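# Put blue foam block or cardboard box into door tote

## Task

Look for a blue foam block sitting on any shelf in the room. If one exists, place it in the tote near the door; if none exists, place the cardboard box in that tote instead. The placed item must lie fully inside the tote with no part extending past its rim, and it must stay there on its own once the robot lets go. The robot must not tip over or finish leaning.

## Robot and tools

ROBOT. A Hello Robot Stretch 4, a single-arm mobile manipulator roughly 1.6 m tall. It has an omni-wheel base (rim within 0.23 m of the base origin), a lift riding up a mast, one telescoping arm reaching forward, a three-joint wrist (yaw, pitch, roll) and a two-finger gripper. Cameras on the robot: head_camera (pinhole, 420x560), head_left_camera and head_right_camera (fisheye, 420x672), wrist_camera (pinhole, 616x392).

FRAMES. Base frame: origin on the floor below the base centre, x forward, y left, z up. hand_pose is reported in this frame, at a point between the open fingertips; it may be slightly off. With all wrist joints at zero its axes line up with the base frame. The odometry frame is where the base frame sat when the scene began.

execute_actions(actions, cameras). actions is a list holding one action or nothing; an empty list only reports state and images. An action may contain "base", "joints", or both, plus optional "pace" and "contact_limits"; alternatively it holds only {"end_of_arm": "enable_torque"}, which re-energises any wrist or gripper motor that shut itself off so it holds in place. Motions in one action begin together and may finish at different times.
- base: exactly one relative move from the current spot, in the base frame. translate_m: straight drive in metres, forward positive, -2 to 2. strafe_m: sideways drive in metres, left positive, -2 to 2. rotate_rad: turn in place in radians, counter-clockwise (left) positive, -3.2 to 3.2. These are offsets, not poses; they count from the base position in the latest state report.
- joints: absolute targets keyed by joint name, any subset. lift_m 0 to 1.2 m; arm_m 0 to 0.55 m extension; wrist_yaw_rad -1.134 to 4.276 (0 points forward, positive turns left, 3.14 folded back, above 3.4 the arm may block it); wrist_pitch_rad -1.117 to 4.259 (0 level, 1.57 pointing down); wrist_roll_rad -1.117 to 4.259 (0 keeps fingers at equal height, positive is clockwise viewed from behind); gripper_m -0.038 to 0.141, the fingertip gap in metres (negative means the tips press together). Done tolerances: lift and arm 0.004, yaw and roll 0.02, pitch 0.05, gripper 0.004. Targets outside a joint range are clipped and reported; other bad values or unknown keys reject the whole call.
- pace: "slow", "default", "fast" or "max"; base top speeds 0.1/0.3/0.4/0.6 m/s and 1/2/3/4 rad/s. With lift above 0.2 the base is slowed further, down to 0.3 m/s and 1 rad/s at full height.
- contact_limits: {"arm_m": value} from 0 (gentlest) to 0.75 (firmest), default 0.5; the arm halts on contact beyond that.
- cameras: list of names or "all"; omitted/null gives all, [] gives none. The pictures line lists the order of the returned images.
Any single action runs at most 15 s. If a result reports a stop, the remaining execute_actions, wait and finished_scene calls in that same reply are skipped.

wait(seconds): 0 to 10 s, commands nothing, returns state and images.
zoom_image(camera, region): magnifies [x0, y0, x1, y1] pixels (at most 504x504) of that camera's most recent full image.
finished_scene(scene): ends the scene given by number once the robot has held the last command; irreversible. The task must already be met and stable.

READING RESULTS. base_status and joint_status describe how the last accepted action ended: "done" (for the base, only that wheels turned the commanded amount, slipping included), "off_target" (rested short and may still push), "contact_stop_at_<key>" (blocked; that part goes slack), "limit_stop_at_<name>" (built-in limit), "time_out", "torque_fault" (wrist or gripper motor went limp; send enable_torque). After these stops the old target is dropped. A joint or base left out of an action may still be driving toward its earlier target without the status showing it. on_its_own lists things not commanded by this call; "held at" is the held target, not the actual position. lidar_m: 12 distances in metres for 30-degree sectors, first straight ahead, then counter-clockwise (4th left, 7th behind, 10th right); "-" means nothing seen or closer than 0.25 m; it spots obstacles from about 0.15 m up, misses glass and thin legs. wrist_depth_mm: a 7x7 grid of median depths, 100 to 2000 mm, from the top left; the robot's own body appears. base_odometry is wheel-based, heading -3.142 to 3.142, left positive. If turned_by_wheels and turned_by_imu differ by over about 0.1 rad, the base probably slipped or struck something, and heading error is about their difference. base_tilt in degrees (forward, right positive) has a fixed bias up to about 1.5. motor_effort is percent of maximum, positive toward higher joint values, peak in brackets; wheel efforts positive mean turning right. Effort at rest outside its normal range means pushing or carrying a load.

GRIPPING. Command a gripper_m smaller than the object; lower values squeeze harder and pull it toward the wrist. Neither the gripper reading nor "done" proves a grasp; a firm squeeze at a commanded value of 0 or more shows up in gripper effort. Stuck fingertips on a surface below: raise the lift.

AVOID. Tipping: do not drive or turn carrying over 1 kg with arm_m above 0.2, especially at fast paces; avoid long hard pushes or pulls, especially with the gripper high. Leaning over 6 degrees triggers limit_stop_at_tilt and the lift, arm and wheels go slack. A level gripper holding over about 2 kg, or pressing the gripper into things, causes torque faults. Self-collision stops occur with the gripper tilted up (pitch below -0.2) and rolled (roll below -0.4 or above 4); you may move away from the body. To unfold the wrist at the start, send lift_m 0.4 with wrist_yaw_rad 0. Also avoid drops, slams, hard hits and very forceful pushes. A loose object may occasionally be nudged by an outside disturbance, so check the result before finishing.

Each tool is called as name([rows], argument=value, ...), one row to a line, values as JSON.

## Session

I'll start by checking the robot's state and camera views.

execute_actions(actions=[])

Scene clock: 0.00 s.
base_odometry: x=+0.000 y=+0.000 heading=+0.000 (m, m, rad; odometry frame)
turned_by_wheels: +0.000 (rad since the last result)
turned_by_imu: +0.000 (rad since the last result)
base_tilt: forward=+0.5 right=-0.4 (deg)
lidar_m: 0.96 1.05 1.58 2.27 0.96 0.76 0.75 0.81 1.20 1.16 1.24 0.98
base_status: not commanded
joint_positions: lift_m=+0.236 arm_m=-0.002 wrist_yaw_rad=+3.222 wrist_pitch_rad=+0.019 wrist_roll_rad=-0.008 gripper_m=+0.057
joint_status: not commanded
motor_effort: lift_m=+20 arm_m=-1 wrist_yaw_rad=-1 wrist_pitch_rad=-8 wrist_roll_rad=+0 gripper_m=-3 wheel_0=+0 wheel_1=+0 wheel_2=+0 (%)
hand_pose: x=-0.1252 y=+0.0639 z=+0.4082 quat_wxyz=(-0.040, -0.010, -0.004, +0.999) (m; base frame)
wrist_depth_mm: - - 138 904 866 842 820 / - - 135 891 866 842 820 / - 107 134 866 854 831 809 / 133 133 147 866 842 820 798 / 917 904 878 854 831 809 778 / 917 891 213 854 809 798 768 / 904 878 866 831 492 788 768
pictures: head_camera, head_left_camera, head_right_camera, wrist_camera
Images, in order (width x height): head_camera 420x560, head_left_camera 420x672, head_right_camera 420x672, wrist_camera 616x392.

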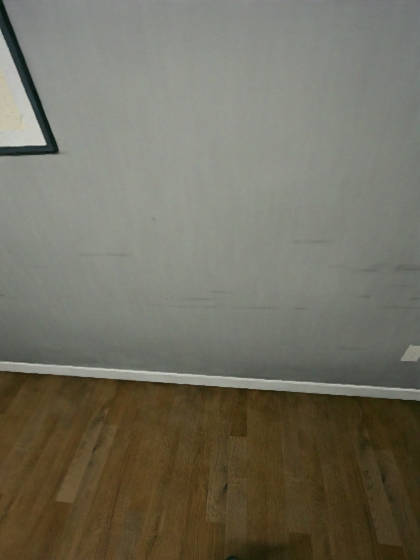

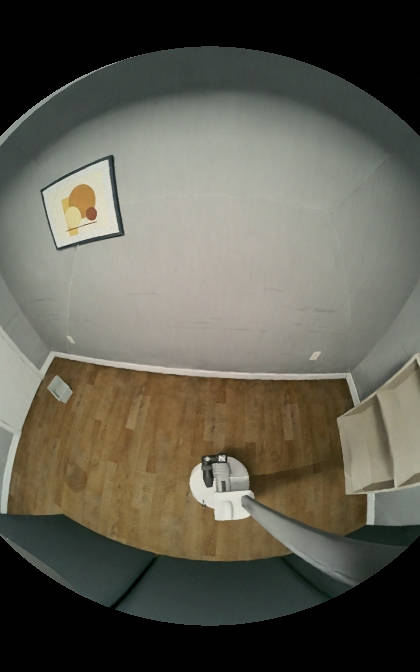

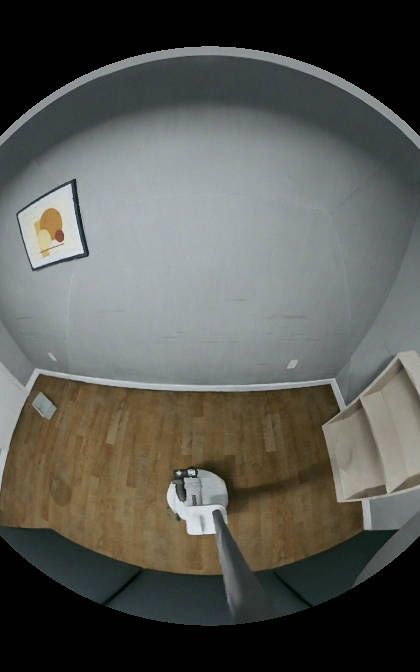

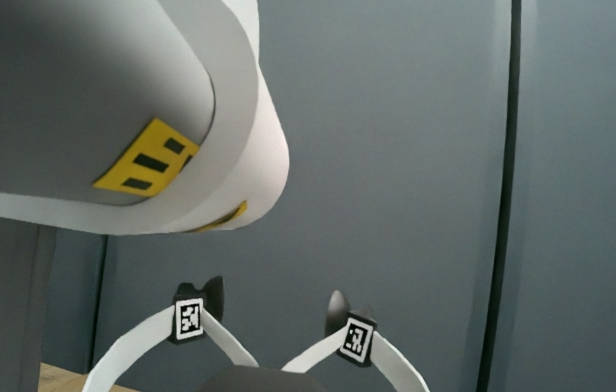

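zoom_image(camera="head_right_camera", region=[280, 320, 420, 540])

zoom_image(camera="head_left_camera", region=[0, 300, 160, 540])

Region (280, 320, 420, 540) of head_right_camera's 420x672 image, scaled by 2.291, with more detail than that image has; it fills the left 321 columns of this view, and the rest is white.

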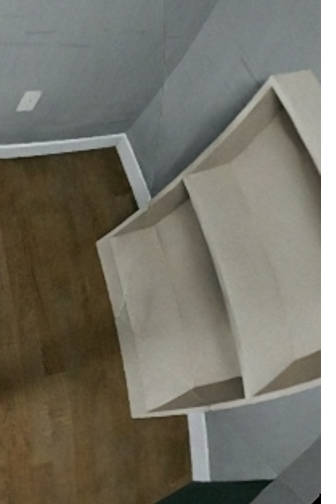

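Region (0, 300, 160, 540) of head_left_camera's 420x672 image, scaled by 2.100, with more detail than that image has.

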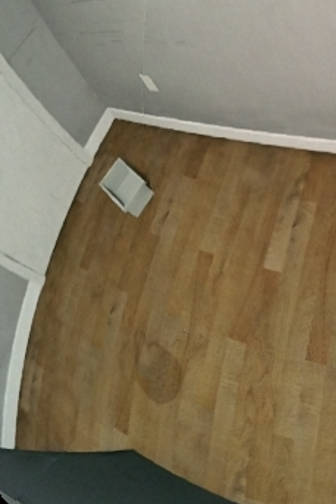

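execute_actions([
  {"base": {"rotate_rad": -1.57}, "joints": {"lift_m": 0.4, "wrist_yaw_rad": 0}},
])

Scene clock: 3.20 s.
base_odometry: x=+0.000 y=+0.000 heading=-1.570 (m, m, rad; odometry frame)
turned_by_wheels: -1.570 (rad since the last result)
turned_by_imu: -1.591 (rad since the last result)
base_tilt: forward=+0.4 right=-0.5 (deg)
lidar_m: 1.16 1.24 0.99 0.96 1.05 1.57 2.26 0.98 0.76 0.76 0.82 1.18
base_status: done
joint_positions: lift_m=+0.400 arm_m=-0.002 wrist_yaw_rad=+0.000 wrist_pitch_rad=+0.019 wrist_roll_rad=-0.008 gripper_m=+0.057
joint_status: all done
motor_effort: lift_m=+23(24) arm_m=-1(1) wrist_yaw_rad=-1(2) wrist_pitch_rad=-7(7) wrist_roll_rad=-1(0) gripper_m=-4(4) wheel_0=+0(7) wheel_1=+0(7) wheel_2=+0(8) (%)
hand_pose: x=+0.4578 y=-0.0873 z=+0.5724 quat_wxyz=(+1.000, -0.004, +0.010, +0.000) (m; base frame)
wrist_depth_mm: 1281 1308 1281 1281 1255 1255 1229 / 1281 1308 1229 1138 1060 1229 1205 / 1281 1182 1229 1205 1205 1205 1138 / 1308 1160 1205 1205 1160 1205 1098 / 1255 1138 1205 1182 1182 1182 1098 / 1255 1078 213 1160 1160 1182 1060 / 1205 931 1160 1138 539 1182 1042
pictures: head_camera, head_left_camera, head_right_camera, wrist_camera
Images, in order (width x height): head_camera 420x560, head_left_camera 420x672, head_right_camera 420x672, wrist_camera 616x392.

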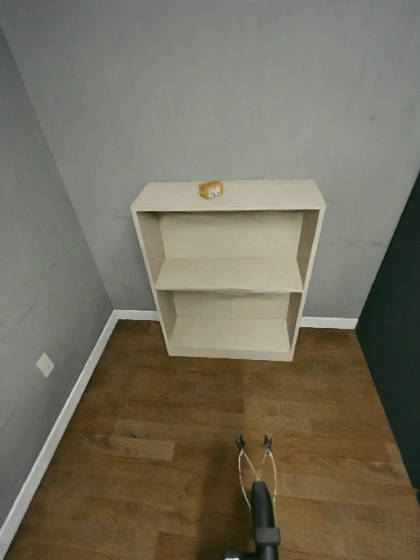

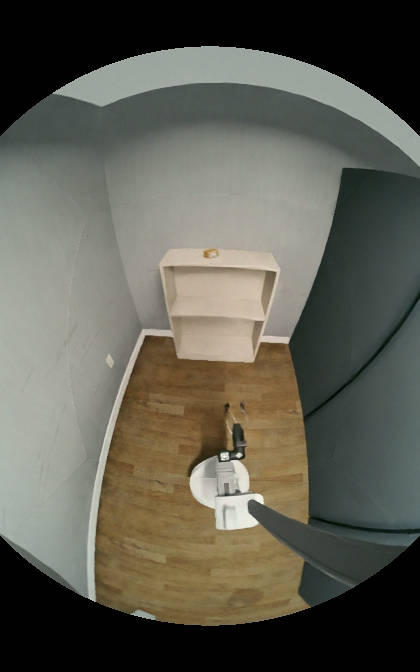

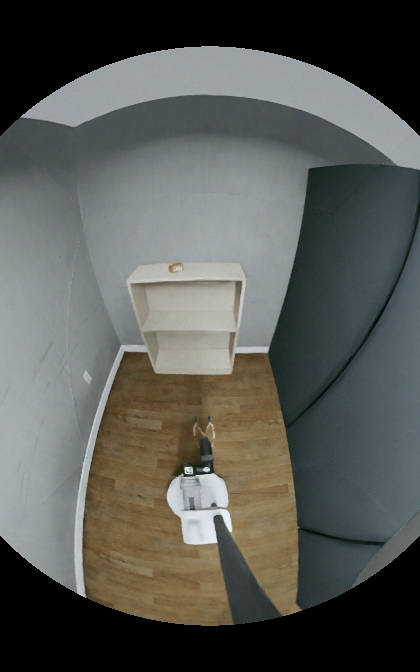

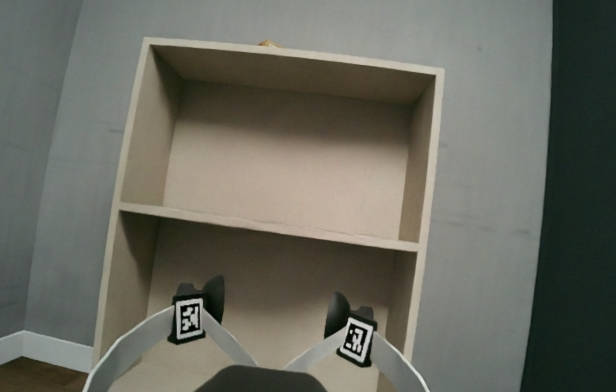

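zoom_image(camera="head_left_camera", region=[100, 460, 420, 640])

zoom_image(camera="head_camera", region=[120, 160, 340, 380])

Region (100, 460, 420, 640) of head_left_camera's 420x672 image, scaled by 1.575, with more detail than that image has; it fills the top 284 rows of this view, and the rest is white.

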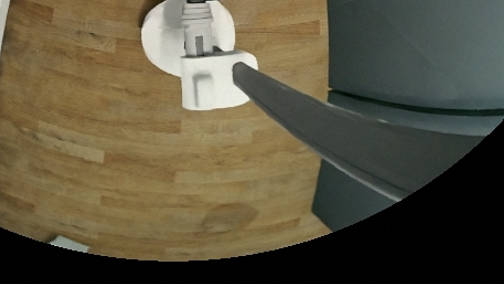

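Region (120, 160, 340, 380) of head_camera's 420x560 image, scaled by 2.291, with more detail than that image has.

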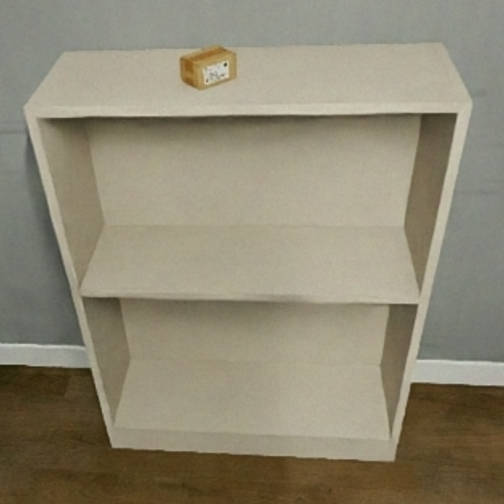

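execute_actions([
  {"base": {"rotate_rad": 3.16}, "pace": "fast"},
])

Scene clock: 7.77 s.
base_odometry: x=+0.000 y=+0.000 heading=+1.590 (m, m, rad; odometry frame)
turned_by_wheels: +3.160 (rad since the last result)
turned_by_imu: +3.202 (rad since the last result)
base_tilt: forward=+0.4 right=-0.4 (deg)
lidar_m: 2.27 0.94 0.74 0.74 0.82 1.18 1.17 1.24 0.99 0.96 1.08 1.62
base_status: done
joint_positions: lift_m=+0.400 arm_m=-0.002 wrist_yaw_rad=+0.000 wrist_pitch_rad=+0.019 wrist_roll_rad=-0.008 gripper_m=+0.057
joint_status: not commanded
motor_effort: lift_m=+22(23) arm_m=-1(1) wrist_yaw_rad=-1(2) wrist_pitch_rad=-7(7) wrist_roll_rad=+0(1) gripper_m=-5(4) wheel_0=-1(10) wheel_1=+0(7) wheel_2=+0(7) (%)
hand_pose: x=+0.4578 y=-0.0874 z=+0.5725 quat_wxyz=(+1.000, -0.004, +0.010, +0.000) (m; base frame)
wrist_depth_mm: 960 - - - - - 1708 / 991 - - - - - 1576 / 1025 - - - - - 1537 / 1042 - - - - 1983 1499 / 1060 - - - - 1983 1464 / 1078 - 213 - 1983 1921 1430 / 1118 1281 1499 1576 878 1756 1430
pictures: head_camera, head_left_camera, head_right_camera, wrist_camera
Images, in order (width x height): head_camera 420x560, head_left_camera 420x672, head_right_camera 420x672, wrist_camera 616x392.

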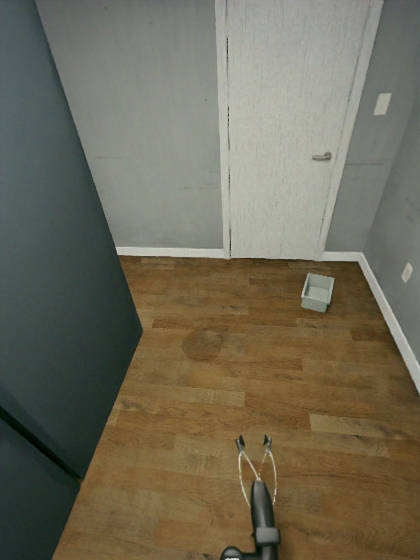

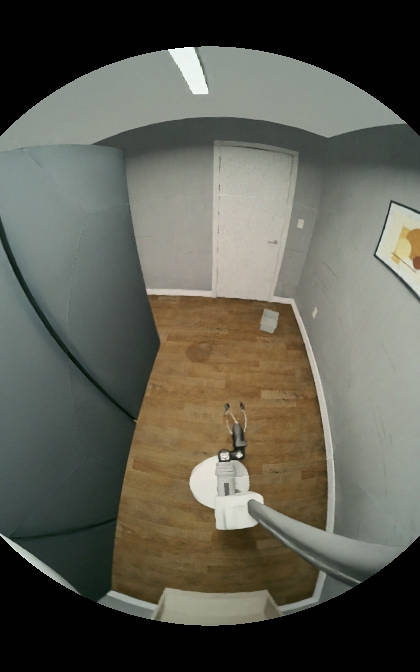

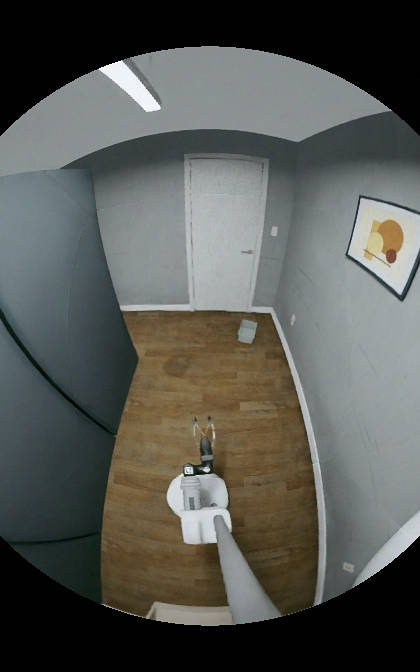

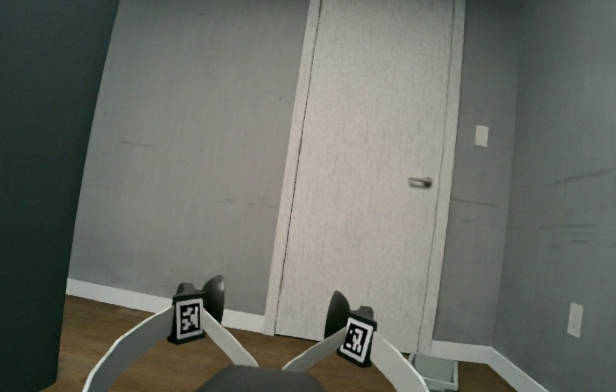

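zoom_image(camera="head_camera", region=[110, 230, 370, 400])

Region (110, 230, 370, 400) of head_camera's 420x560 image, scaled by 1.938, with more detail than that image has; it fills the top 330 rows of this view, and the rest is white.

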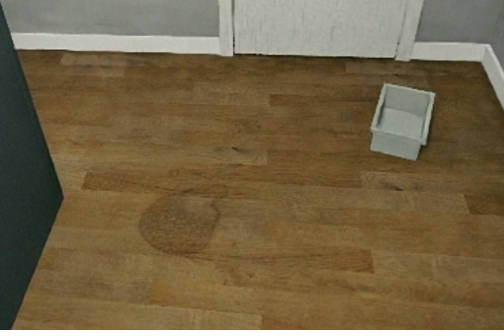

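execute_actions([
  {"base": {"translate_m": 1.65}, "pace": "max"},
])

Scene clock: 15.13 s.
base_odometry: x=-0.032 y=+1.650 heading=+1.590 (m, m, rad; odometry frame)
turned_by_wheels: +0.000 (rad since the last result)
turned_by_imu: -0.004 (rad since the last result)
base_tilt: forward=+0.4 right=-0.5 (deg)
lidar_m: 0.62 0.72 1.08 0.80 0.63 0.91 3.08 1.49 1.21 0.58 0.74 0.66
base_status: done
joint_positions: lift_m=+0.400 arm_m=-0.002 wrist_yaw_rad=+0.000 wrist_pitch_rad=+0.019 wrist_roll_rad=-0.008 gripper_m=+0.057
joint_status: not commanded
motor_effort: lift_m=+22(22) arm_m=-1(1) wrist_yaw_rad=+0(1) wrist_pitch_rad=-7(7) wrist_roll_rad=-1(0) gripper_m=-4(4) wheel_0=-1(7) wheel_1=+0(6) wheel_2=+1(16) (%)
hand_pose: x=+0.4578 y=-0.0874 z=+0.5725 quat_wxyz=(+1.000, -0.004, +0.010, +0.000) (m; base frame)
wrist_depth_mm: 459 452 442 410 410 407 399 / 452 449 442 404 407 402 394 / 449 442 436 402 402 394 389 / 445 436 430 399 399 392 387 / 439 433 424 397 394 387 382 / 433 430 213 392 389 382 377 / 430 418 415 384 285 379 375
pictures: head_camera, head_left_camera, head_right_camera, wrist_camera
Images, in order (width x height): head_camera 420x560, head_left_camera 420x672, head_right_camera 420x672, wrist_camera 616x392.

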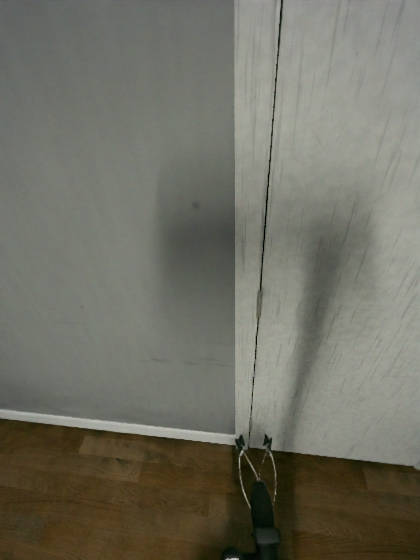

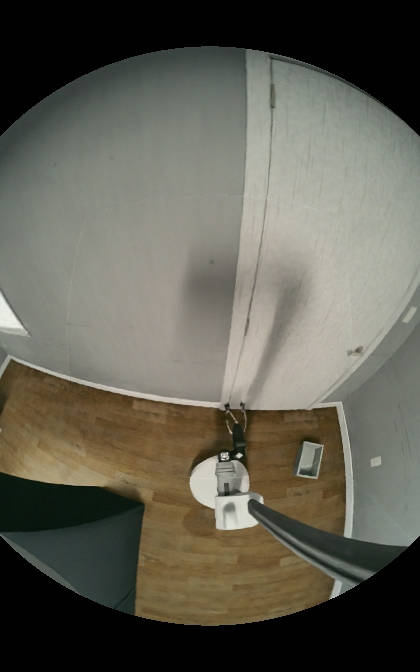

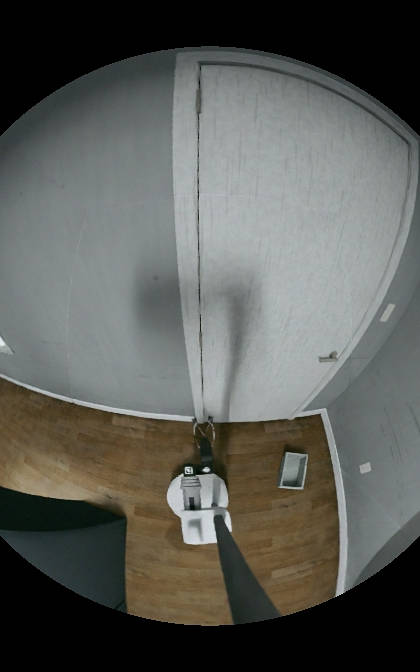

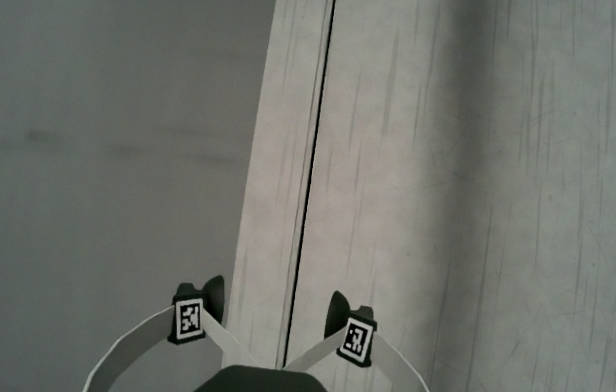

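execute_actions([
  {"base": {"rotate_rad": 1.42}, "pace": "fast"},
])

Scene clock: 17.07 s.
base_odometry: x=-0.032 y=+1.650 heading=+3.010 (m, m, rad; odometry frame)
turned_by_wheels: +1.420 (rad since the last result)
turned_by_imu: +1.439 (rad since the last result)
base_tilt: forward=+0.1 right=-0.2 (deg)
lidar_m: 2.34 0.61 0.77 1.96 1.74 1.23 0.63 0.66 0.67 0.62 0.68 0.92
base_status: done
joint_positions: lift_m=+0.400 arm_m=-0.002 wrist_yaw_rad=+0.000 wrist_pitch_rad=+0.019 wrist_roll_rad=-0.008 gripper_m=+0.057
joint_status: not commanded
motor_effort: lift_m=+22(22) arm_m=-1(1) wrist_yaw_rad=-1(1) wrist_pitch_rad=-7(7) wrist_roll_rad=-1(1) gripper_m=-3(4) wheel_0=+1(6) wheel_1=+1(6) wheel_2=+2(9) (%)
hand_pose: x=+0.4578 y=-0.0874 z=+0.5725 quat_wxyz=(+1.000, -0.004, +0.010, +0.000) (m; base frame)
wrist_depth_mm: 564 - - - - 1182 842 / 574 - - - - 1138 798 / 609 - - - - 1098 788 / 627 - - - 1863 1042 759 / 654 - - - 1808 1008 741 / 676 - 213 - 1499 976 707 / 683 1308 1499 1576 691 931 707
pictures: head_camera, head_left_camera, head_right_camera, wrist_camera
Images, in order (width x height): head_camera 420x560, head_left_camera 420x672, head_right_camera 420x672, wrist_camera 616x392.

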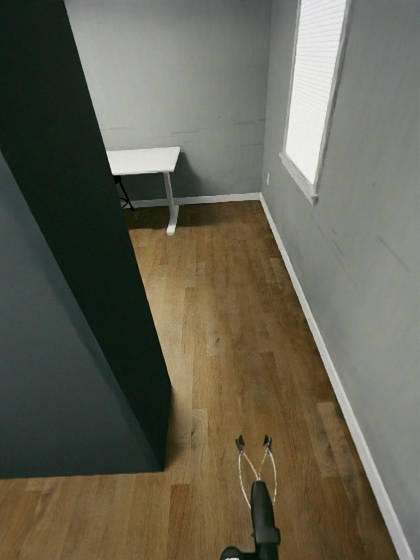

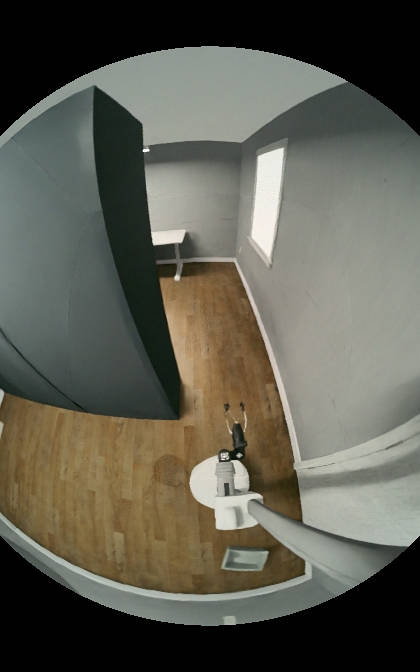

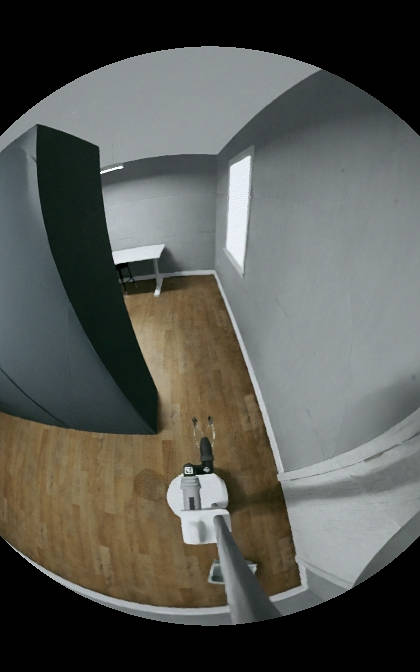

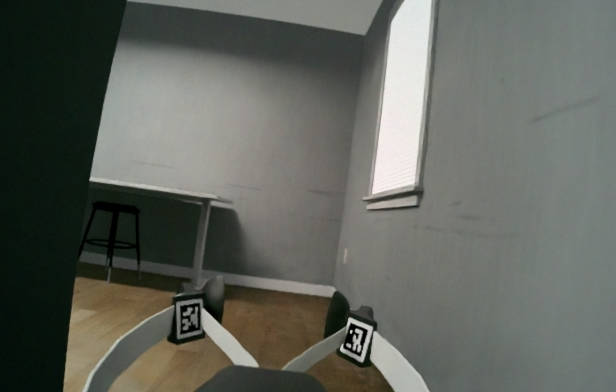

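execute_actions([
  {"base": {"strafe_m": -0.17}, "pace": "fast"},
], cameras=[])

execute_actions([
  {"base": {"translate_m": 1.8}, "pace": "max"},
])

Scene clock: 19.40 s.
base_odometry: x=-0.009 y=+1.818 heading=+3.010 (m, m, rad; odometry frame)
turned_by_wheels: +0.000 (rad since the last result)
turned_by_imu: +0.001 (rad since the last result)
base_tilt: forward=+0.5 right=-0.4 (deg)
lidar_m: 1.78 0.72 0.76 1.98 1.70 1.25 0.65 0.67 0.49 0.44 0.51 0.67
base_status: done
joint_positions: lift_m=+0.400 arm_m=-0.002 wrist_yaw_rad=+0.000 wrist_pitch_rad=+0.019 wrist_roll_rad=-0.008 gripper_m=+0.057
joint_status: not commanded
motor_effort: lift_m=+22(22) arm_m=-1(1) wrist_yaw_rad=-1(0) wrist_pitch_rad=-7(8) wrist_roll_rad=+0(1) gripper_m=-4(4) wheel_0=-1(10) wheel_1=-1(9) wheel_2=+1(0) (%)
hand_pose: x=+0.4578 y=-0.0874 z=+0.5725 quat_wxyz=(+1.000, -0.004, +0.010, +0.000) (m; base frame)
wrist_depth_mm: - - - - 1618 820 591 / - - - - 1537 798 569 / - - - - 1430 778 549 / - - - - 1336 741 539 / - - - - 1255 715 525 / 1808 - 213 - 1060 676 500 / 1336 1255 1499 1576 508 647 496
pictures: none
No camera images: the call's "cameras" was empty. Leave "cameras" out to get every camera's image.

Scene clock: 24.30 s.
base_odometry: x=-1.794 y=+2.054 heading=+3.010 (m, m, rad; odometry frame)
turned_by_wheels: +0.000 (rad since the last result)
turned_by_imu: -0.005 (rad since the last result)
base_tilt: forward=+0.4 right=-0.4 (deg)
lidar_m: 1.60 1.11 1.37 2.51 1.17 0.94 1.84 0.64 0.45 0.37 0.42 0.56
base_status: done
joint_positions: lift_m=+0.400 arm_m=-0.002 wrist_yaw_rad=+0.000 wrist_pitch_rad=+0.019 wrist_roll_rad=-0.008 gripper_m=+0.057
joint_status: not commanded
motor_effort: lift_m=+21(22) arm_m=-1(1) wrist_yaw_rad=-1(0) wrist_pitch_rad=-7(8) wrist_roll_rad=-2(1) gripper_m=-3(2) wheel_0=-1(7) wheel_1=-1(8) wheel_2=+0(12) (%)
hand_pose: x=+0.4578 y=-0.0874 z=+0.5725 quat_wxyz=(+1.000, -0.004, +0.010, +0.000) (m; base frame)
wrist_depth_mm: 1537 1537 1537 1618 1430 723 512 / 1499 1537 1537 1618 1336 699 477 / 1499 1537 1576 1618 1255 676 477 / 1499 1499 1537 1537 1160 654 480 / 1464 1499 1537 1537 1098 634 462 / 1430 1464 213 1537 946 603 442 / 1281 1308 1499 1537 462 569 442
pictures: head_camera, head_left_camera, head_right_camera, wrist_camera
Images, in order (width x height): head_camera 420x560, head_left_camera 420x672, head_right_camera 420x672, wrist_camera 616x392.

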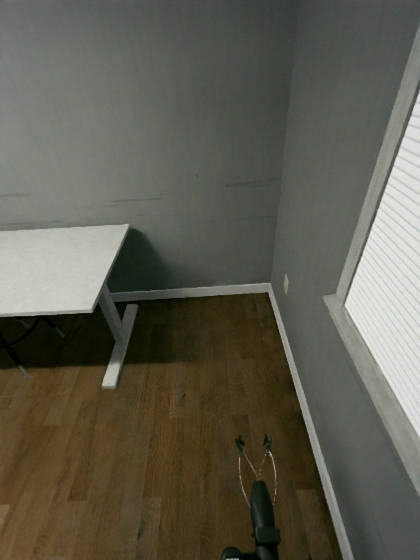

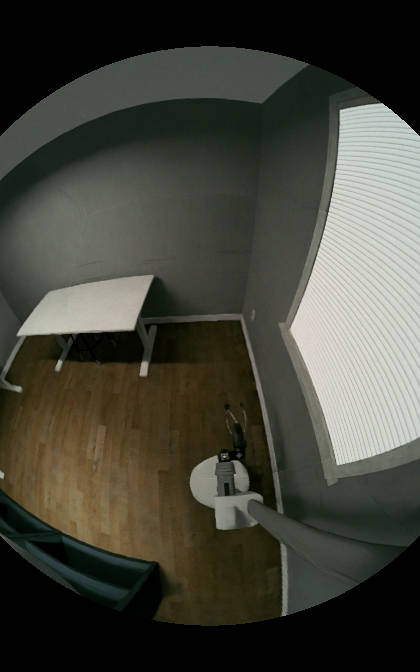

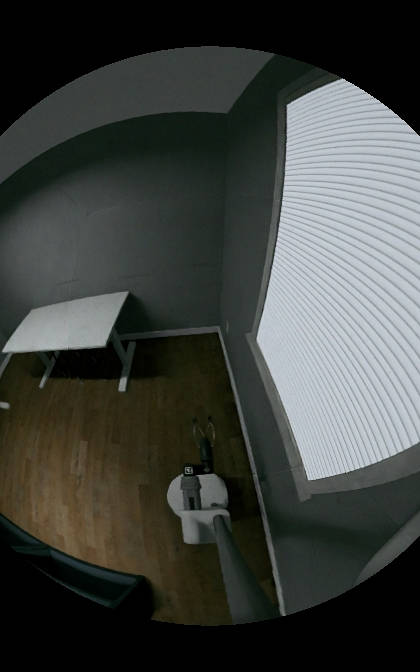

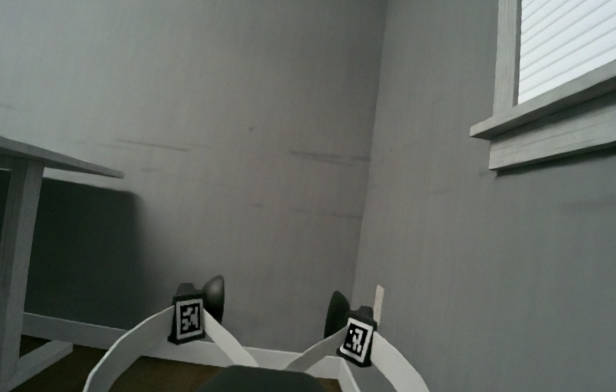

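execute_actions([
  {"base": {"rotate_rad": 2.3}, "pace": "fast"},
])

Scene clock: 26.60 s.
base_odometry: x=-1.794 y=+2.054 heading=-0.973 (m, m, rad; odometry frame)
turned_by_wheels: +2.300 (rad since the last result)
turned_by_imu: +2.331 (rad since the last result)
base_tilt: forward=+0.5 right=-0.4 (deg)
lidar_m: 0.96 0.94 1.05 0.55 0.41 0.39 0.46 0.74 1.31 1.11 1.77 1.86
base_status: done
joint_positions: lift_m=+0.400 arm_m=-0.002 wrist_yaw_rad=+0.000 wrist_pitch_rad=+0.019 wrist_roll_rad=-0.008 gripper_m=+0.057
joint_status: not commanded
motor_effort: lift_m=+21(21) arm_m=-1(1) wrist_yaw_rad=-1(1) wrist_pitch_rad=-7(7) wrist_roll_rad=-1(1) gripper_m=-4(2) wheel_0=-1(9) wheel_1=+1(7) wheel_2=+1(7) (%)
hand_pose: x=+0.4578 y=-0.0873 z=+0.5725 quat_wxyz=(+1.000, -0.004, +0.010, +0.000) (m; base frame)
wrist_depth_mm: 931 732 1397 1537 - - - / 878 878 1025 1464 1983 - - / 809 1182 1397 1430 - - - / 768 1182 1499 1464 - - - / 715 976 1255 1366 - - - / 699 1160 213 1397 - - - / 668 1098 1308 1336 854 - -
pictures: head_camera, head_left_camera, head_right_camera, wrist_camera
Images, in order (width x height): head_camera 420x560, head_left_camera 420x672, head_right_camera 420x672, wrist_camera 616x392.

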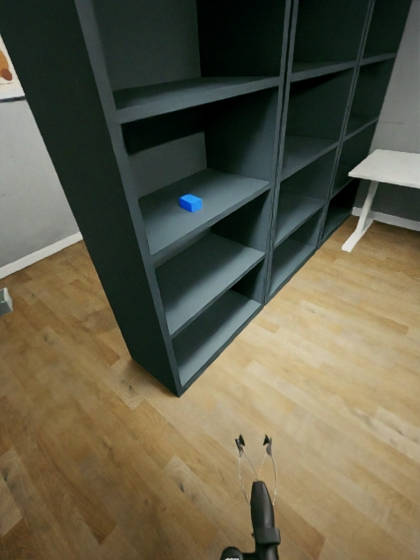

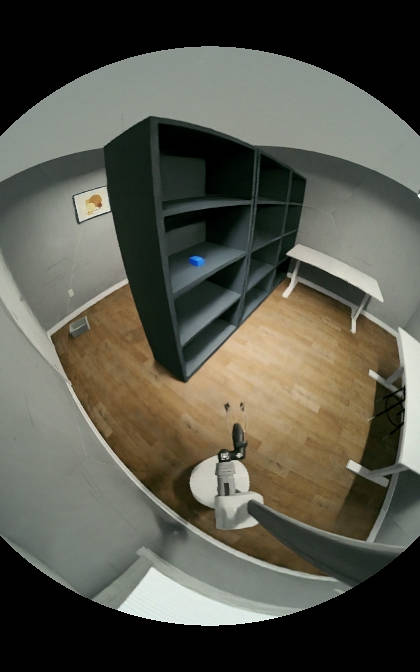

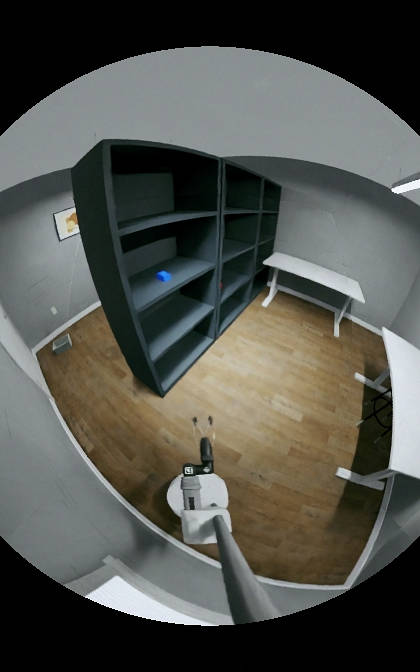

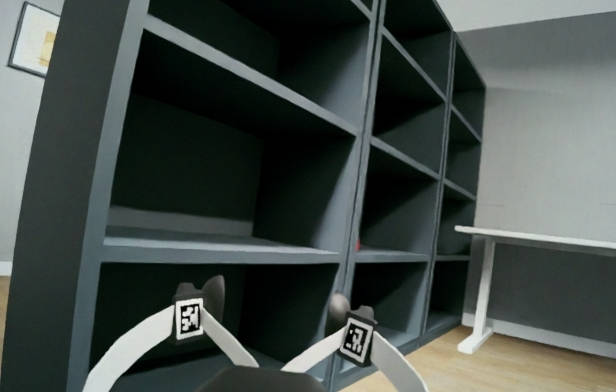

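There's a blue block on the first shelving unit. Let me look closer.

zoom_image(camera="head_camera", region=[100, 140, 300, 300])

Region (100, 140, 300, 300) of head_camera's 420x560 image, scaled by 2.520, with more detail than that image has; it fills the top 403 rows of this view, and the rest is white.

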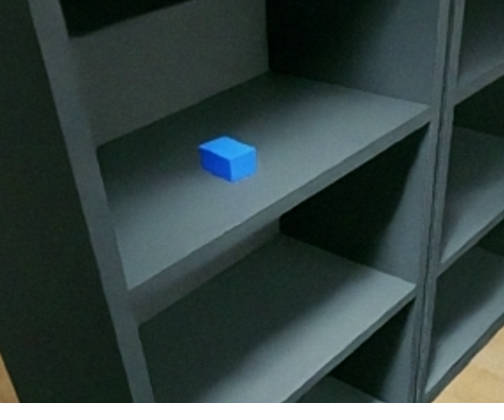

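execute_actions([
  {"base": {"rotate_rad": 0.82}, "pace": "fast"},
], cameras=[])

execute_actions([
  {"base": {"strafe_m": -0.81}, "joints": {"lift_m": 0.8, "gripper_m": 0.13}, "pace": "max"},
])

Scene clock: 32.40 s.
base_odometry: x=-1.794 y=+2.054 heading=-0.153 (m, m, rad; odometry frame)
turned_by_wheels: +0.820 (rad since the last result)
turned_by_imu: +0.831 (rad since the last result)
base_tilt: forward=+0.5 right=-0.3 (deg)
lidar_m: 2.00 0.66 0.48 0.40 0.43 0.54 1.50 1.14 1.36 2.53 1.18 0.96
base_status: done
joint_positions: lift_m=+0.400 arm_m=-0.002 wrist_yaw_rad=+0.000 wrist_pitch_rad=+0.019 wrist_roll_rad=-0.008 gripper_m=+0.057
joint_status: not commanded
motor_effort: lift_m=+21(21) arm_m=-1(1) wrist_yaw_rad=-1(1) wrist_pitch_rad=-7(8) wrist_roll_rad=-1(0) gripper_m=-3(2) wheel_0=+0(10) wheel_1=+2(6) wheel_2=+2(10) (%)
hand_pose: x=+0.4578 y=-0.0874 z=+0.5725 quat_wxyz=(+1.000, -0.004, +0.010, +0.000) (m; base frame)
wrist_depth_mm: 820 1229 - - - 820 640 / 831 1281 - - - 798 627 / 866 1366 - - - 768 854 / 904 1464 - - - 741 1118 / 946 1464 - - - 715 1098 / 976 1430 213 - 1042 683 647 / 991 1229 1499 1576 508 654 1078
pictures: none
No camera images: the call's "cameras" was empty. Leave "cameras" out to get every camera's image.

Scene clock: 35.30 s.
base_odometry: x=-1.917 y=+1.253 heading=-0.153 (m, m, rad; odometry frame)
turned_by_wheels: +0.000 (rad since the last result)
turned_by_imu: +0.003 (rad since the last result)
base_tilt: forward=+0.3 right=-0.5 (deg)
lidar_m: 0.82 0.85 1.32 1.19 1.25 1.71 0.92 0.97 1.35 1.71 1.23 0.87
base_status: done
joint_positions: lift_m=+0.800 arm_m=-0.002 wrist_yaw_rad=+0.000 wrist_pitch_rad=+0.019 wrist_roll_rad=-0.008 gripper_m=+0.130
joint_status: all done
motor_effort: lift_m=+22(26) arm_m=-1(1) wrist_yaw_rad=+0(1) wrist_pitch_rad=-7(8) wrist_roll_rad=-1(0) gripper_m=-1(4) wheel_0=-1(12) wheel_1=+1(12) wheel_2=+1(1) (%)
hand_pose: x=+0.4578 y=-0.0874 z=+0.9725 quat_wxyz=(+1.000, -0.004, +0.010, +0.000) (m; base frame)
wrist_depth_mm: 580 768 820 778 715 676 676 / 603 820 1042 1060 976 831 683 / 597 878 1060 1078 1098 891 683 / 564 866 1025 1060 1098 866 654 / 574 768 820 732 891 750 647 / 621 195 1008 1060 1060 778 640 / 627 991 1008 597 196 768 627
pictures: head_camera, head_left_camera, head_right_camera, wrist_camera
Images, in order (width x height): head_camera 420x560, head_left_camera 420x672, head_right_camera 420x672, wrist_camera 616x392.

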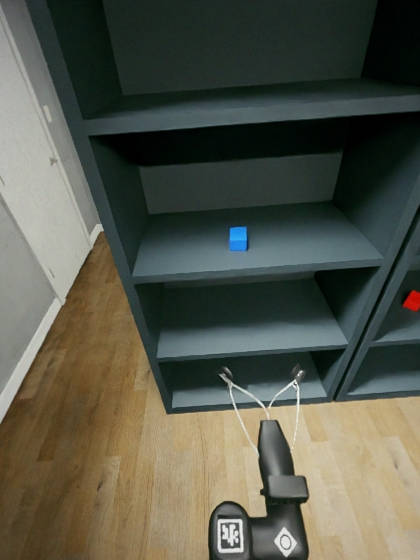

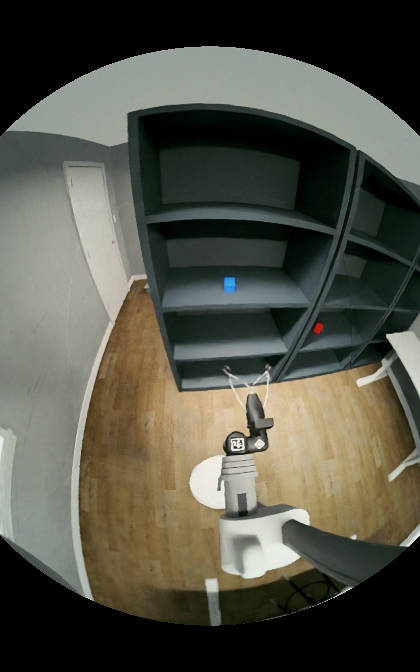

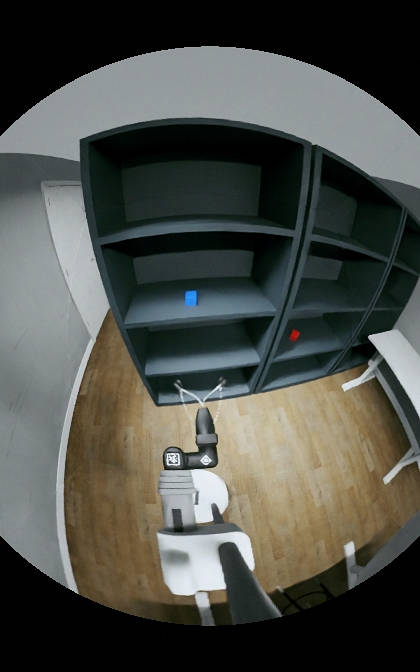

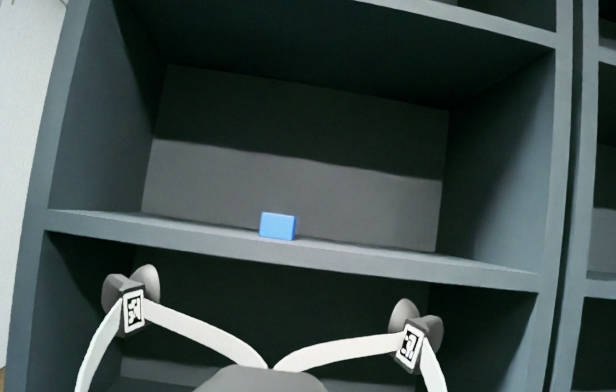

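zoom_image(camera="wrist_camera", region=[180, 170, 380, 300])

zoom_image(camera="head_camera", region=[120, 190, 400, 440])

Region (180, 170, 380, 300) of wrist_camera's 616x392 image, scaled by 2.520; it fills the top 328 rows of this view, and the rest is white.

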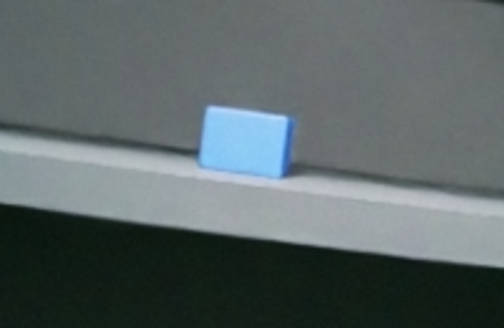

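Region (120, 190, 400, 440) of head_camera's 420x560 image, scaled by 1.800, with more detail than that image has; it fills the top 450 rows of this view, and the rest is white.

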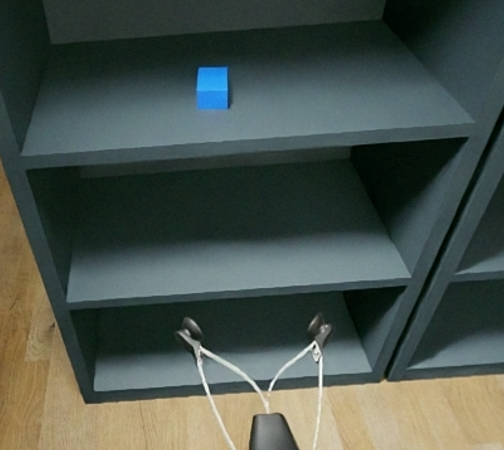

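execute_actions([
  {"base": {"translate_m": 0.2}, "joints": {"lift_m": 0.86, "arm_m": 0.1}, "pace": "fast"},
], cameras=["head_camera", "wrist_camera"])

Scene clock: 41.00 s.
base_odometry: x=-1.719 y=+1.223 heading=-0.153 (m, m, rad; odometry frame)
turned_by_wheels: +0.000 (rad since the last result)
turned_by_imu: +0.000 (rad since the last result)
base_tilt: forward=+0.4 right=-0.5 (deg)
lidar_m: 0.62 0.65 1.33 1.23 1.28 1.72 1.13 1.19 1.60 1.69 0.93 0.65
base_status: done
joint_positions: lift_m=+0.860 arm_m=+0.099 wrist_yaw_rad=+0.000 wrist_pitch_rad=+0.019 wrist_roll_rad=-0.008 gripper_m=+0.130
joint_status: all done
motor_effort: lift_m=+23(26) arm_m=+6(6) wrist_yaw_rad=+0(0) wrist_pitch_rad=-7(7) wrist_roll_rad=+0(0) gripper_m=-1(0) wheel_0=+1(7) wheel_1=+0(7) wheel_2=+1(11) (%)
hand_pose: x=+0.5583 y=-0.0874 z=+1.0325 quat_wxyz=(+1.000, -0.004, +0.010, +0.000) (m; base frame)
wrist_depth_mm: 539 699 699 654 615 569 539 / 554 741 750 768 788 750 627 / 580 732 750 759 788 798 634 / 609 723 741 759 778 788 615 / 530 661 741 759 768 778 603 / 286 195 373 397 477 569 544 / 424 281 285 230 196 314 343
pictures: head_camera, wrist_camera
Images, in order (width x height): head_camera 420x560, wrist_camera 616x392.

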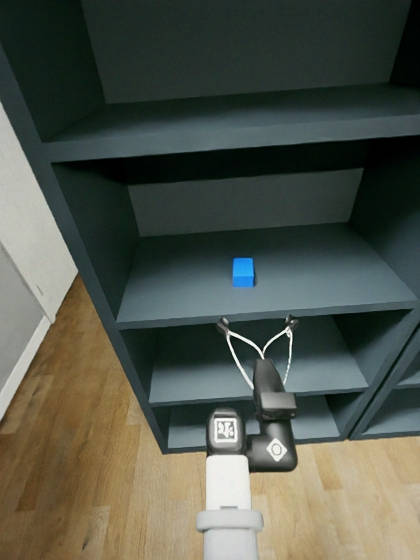

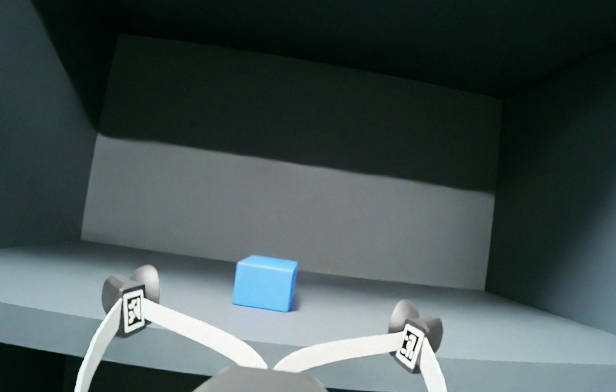

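zoom_image(camera="wrist_camera", region=[80, 220, 480, 392])

Region (80, 220, 480, 392) of wrist_camera's 616x392 image, scaled by 1.260; it fills the top 217 rows of this view, and the rest is white.

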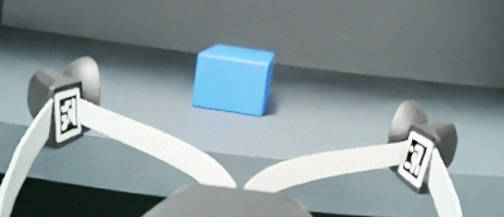

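execute_actions([
  {"base": {"strafe_m": 0.017}, "joints": {"lift_m": 0.835, "arm_m": 0.36}},
], cameras=["head_camera", "wrist_camera"])

Scene clock: 44.53 s.
base_odometry: x=-1.717 y=+1.240 heading=-0.153 (m, m, rad; odometry frame)
turned_by_wheels: +0.000 (rad since the last result)
turned_by_imu: +0.017 (rad since the last result)
base_tilt: forward=+0.4 right=-0.5 (deg)
lidar_m: 0.62 0.64 1.30 1.20 1.23 1.72 1.12 1.20 1.63 1.73 0.92 0.65
base_status: done
joint_positions: lift_m=+0.835 arm_m=+0.331 wrist_yaw_rad=-0.003 wrist_pitch_rad=+0.016 wrist_roll_rad=-0.008 gripper_m=+0.130
joint_status: arm_m contact_stop (moved +0.232 of +0.261); the others done
on_its_own: arm_m is slack since a contact_stop (your +0.360 is given up)
motor_effort: lift_m=+18(21) arm_m=+0(25) wrist_yaw_rad=+8(40) wrist_pitch_rad=+1(11) wrist_roll_rad=-1(4) gripper_m=-1(2) wheel_0=+1(7) wheel_1=+3(7) wheel_2=-5(13) (%)
hand_pose: x=+0.7898 y=-0.0883 z=+1.0089 quat_wxyz=(+1.000, -0.004, +0.008, -0.001) (m; base frame)
wrist_depth_mm: 492 517 525 539 554 564 569 / 504 512 530 535 544 564 569 / 500 512 521 535 539 554 569 / 500 504 512 530 535 549 559 / 413 496 512 521 535 544 559 / 220 195 182 177 368 445 512 / 159 164 175 172 192 241 266
pictures: head_camera, wrist_camera
Images, in order (width x height): head_camera 420x560, wrist_camera 616x392.

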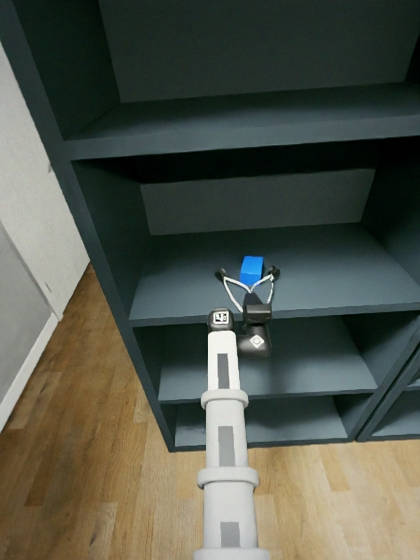

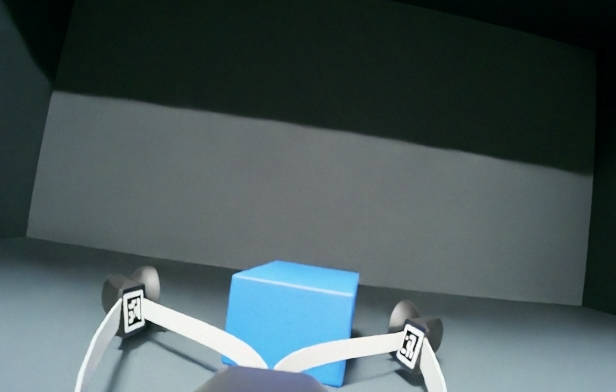

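zoom_image(camera="head_camera", region=[170, 230, 330, 390])

Region (170, 230, 330, 390) of head_camera's 420x560 image, scaled by 3.150, with more detail than that image has.

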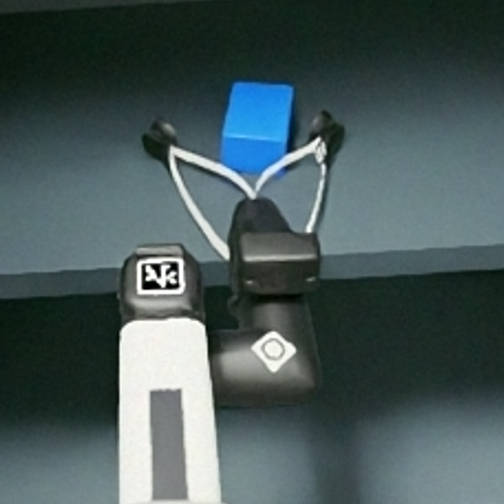

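execute_actions([
  {"joints": {"arm_m": 0.326, "gripper_m": 0.02}},
], cameras=["head_camera", "wrist_camera"])

Scene clock: 47.40 s.
base_odometry: x=-1.717 y=+1.240 heading=-0.152 (m, m, rad; odometry frame)
turned_by_wheels: +0.000 (rad since the last result)
turned_by_imu: +0.000 (rad since the last result)
base_tilt: forward=+0.5 right=-0.5 (deg)
lidar_m: 0.62 0.64 1.29 1.22 1.24 1.72 1.12 1.19 1.66 1.72 0.94 0.66
base_status: not commanded
joint_positions: lift_m=+0.835 arm_m=+0.327 wrist_yaw_rad=+0.000 wrist_pitch_rad=+0.017 wrist_roll_rad=-0.008 gripper_m=+0.020
joint_status: all done
motor_effort: lift_m=+18(18) arm_m=-6(6) wrist_yaw_rad=+0(8) wrist_pitch_rad=+0(1) wrist_roll_rad=+0(2) gripper_m=-22(22) wheel_0=+1(1) wheel_1=+1(2) wheel_2=-1(5) (%)
hand_pose: x=+0.7864 y=-0.0875 z=+1.0088 quat_wxyz=(+1.000, -0.004, +0.008, +0.000) (m; base frame)
wrist_depth_mm: 492 521 535 544 549 569 574 / 504 512 530 535 549 564 574 / 504 508 525 535 544 559 569 / 500 508 521 530 535 549 559 / 404 500 512 525 535 544 554 / 216 179 172 169 377 436 500 / 145 159 168 166 181 236 263
pictures: head_camera, wrist_camera
Images, in order (width x height): head_camera 420x560, wrist_camera 616x392.

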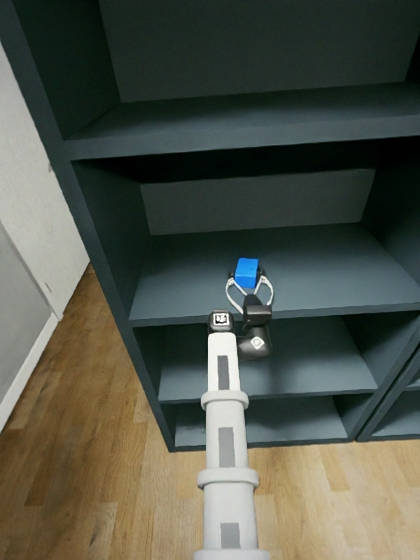

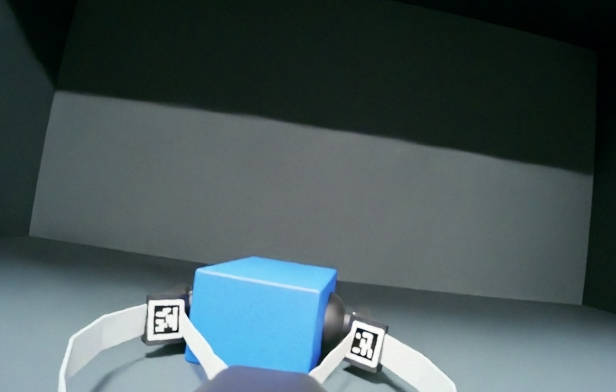

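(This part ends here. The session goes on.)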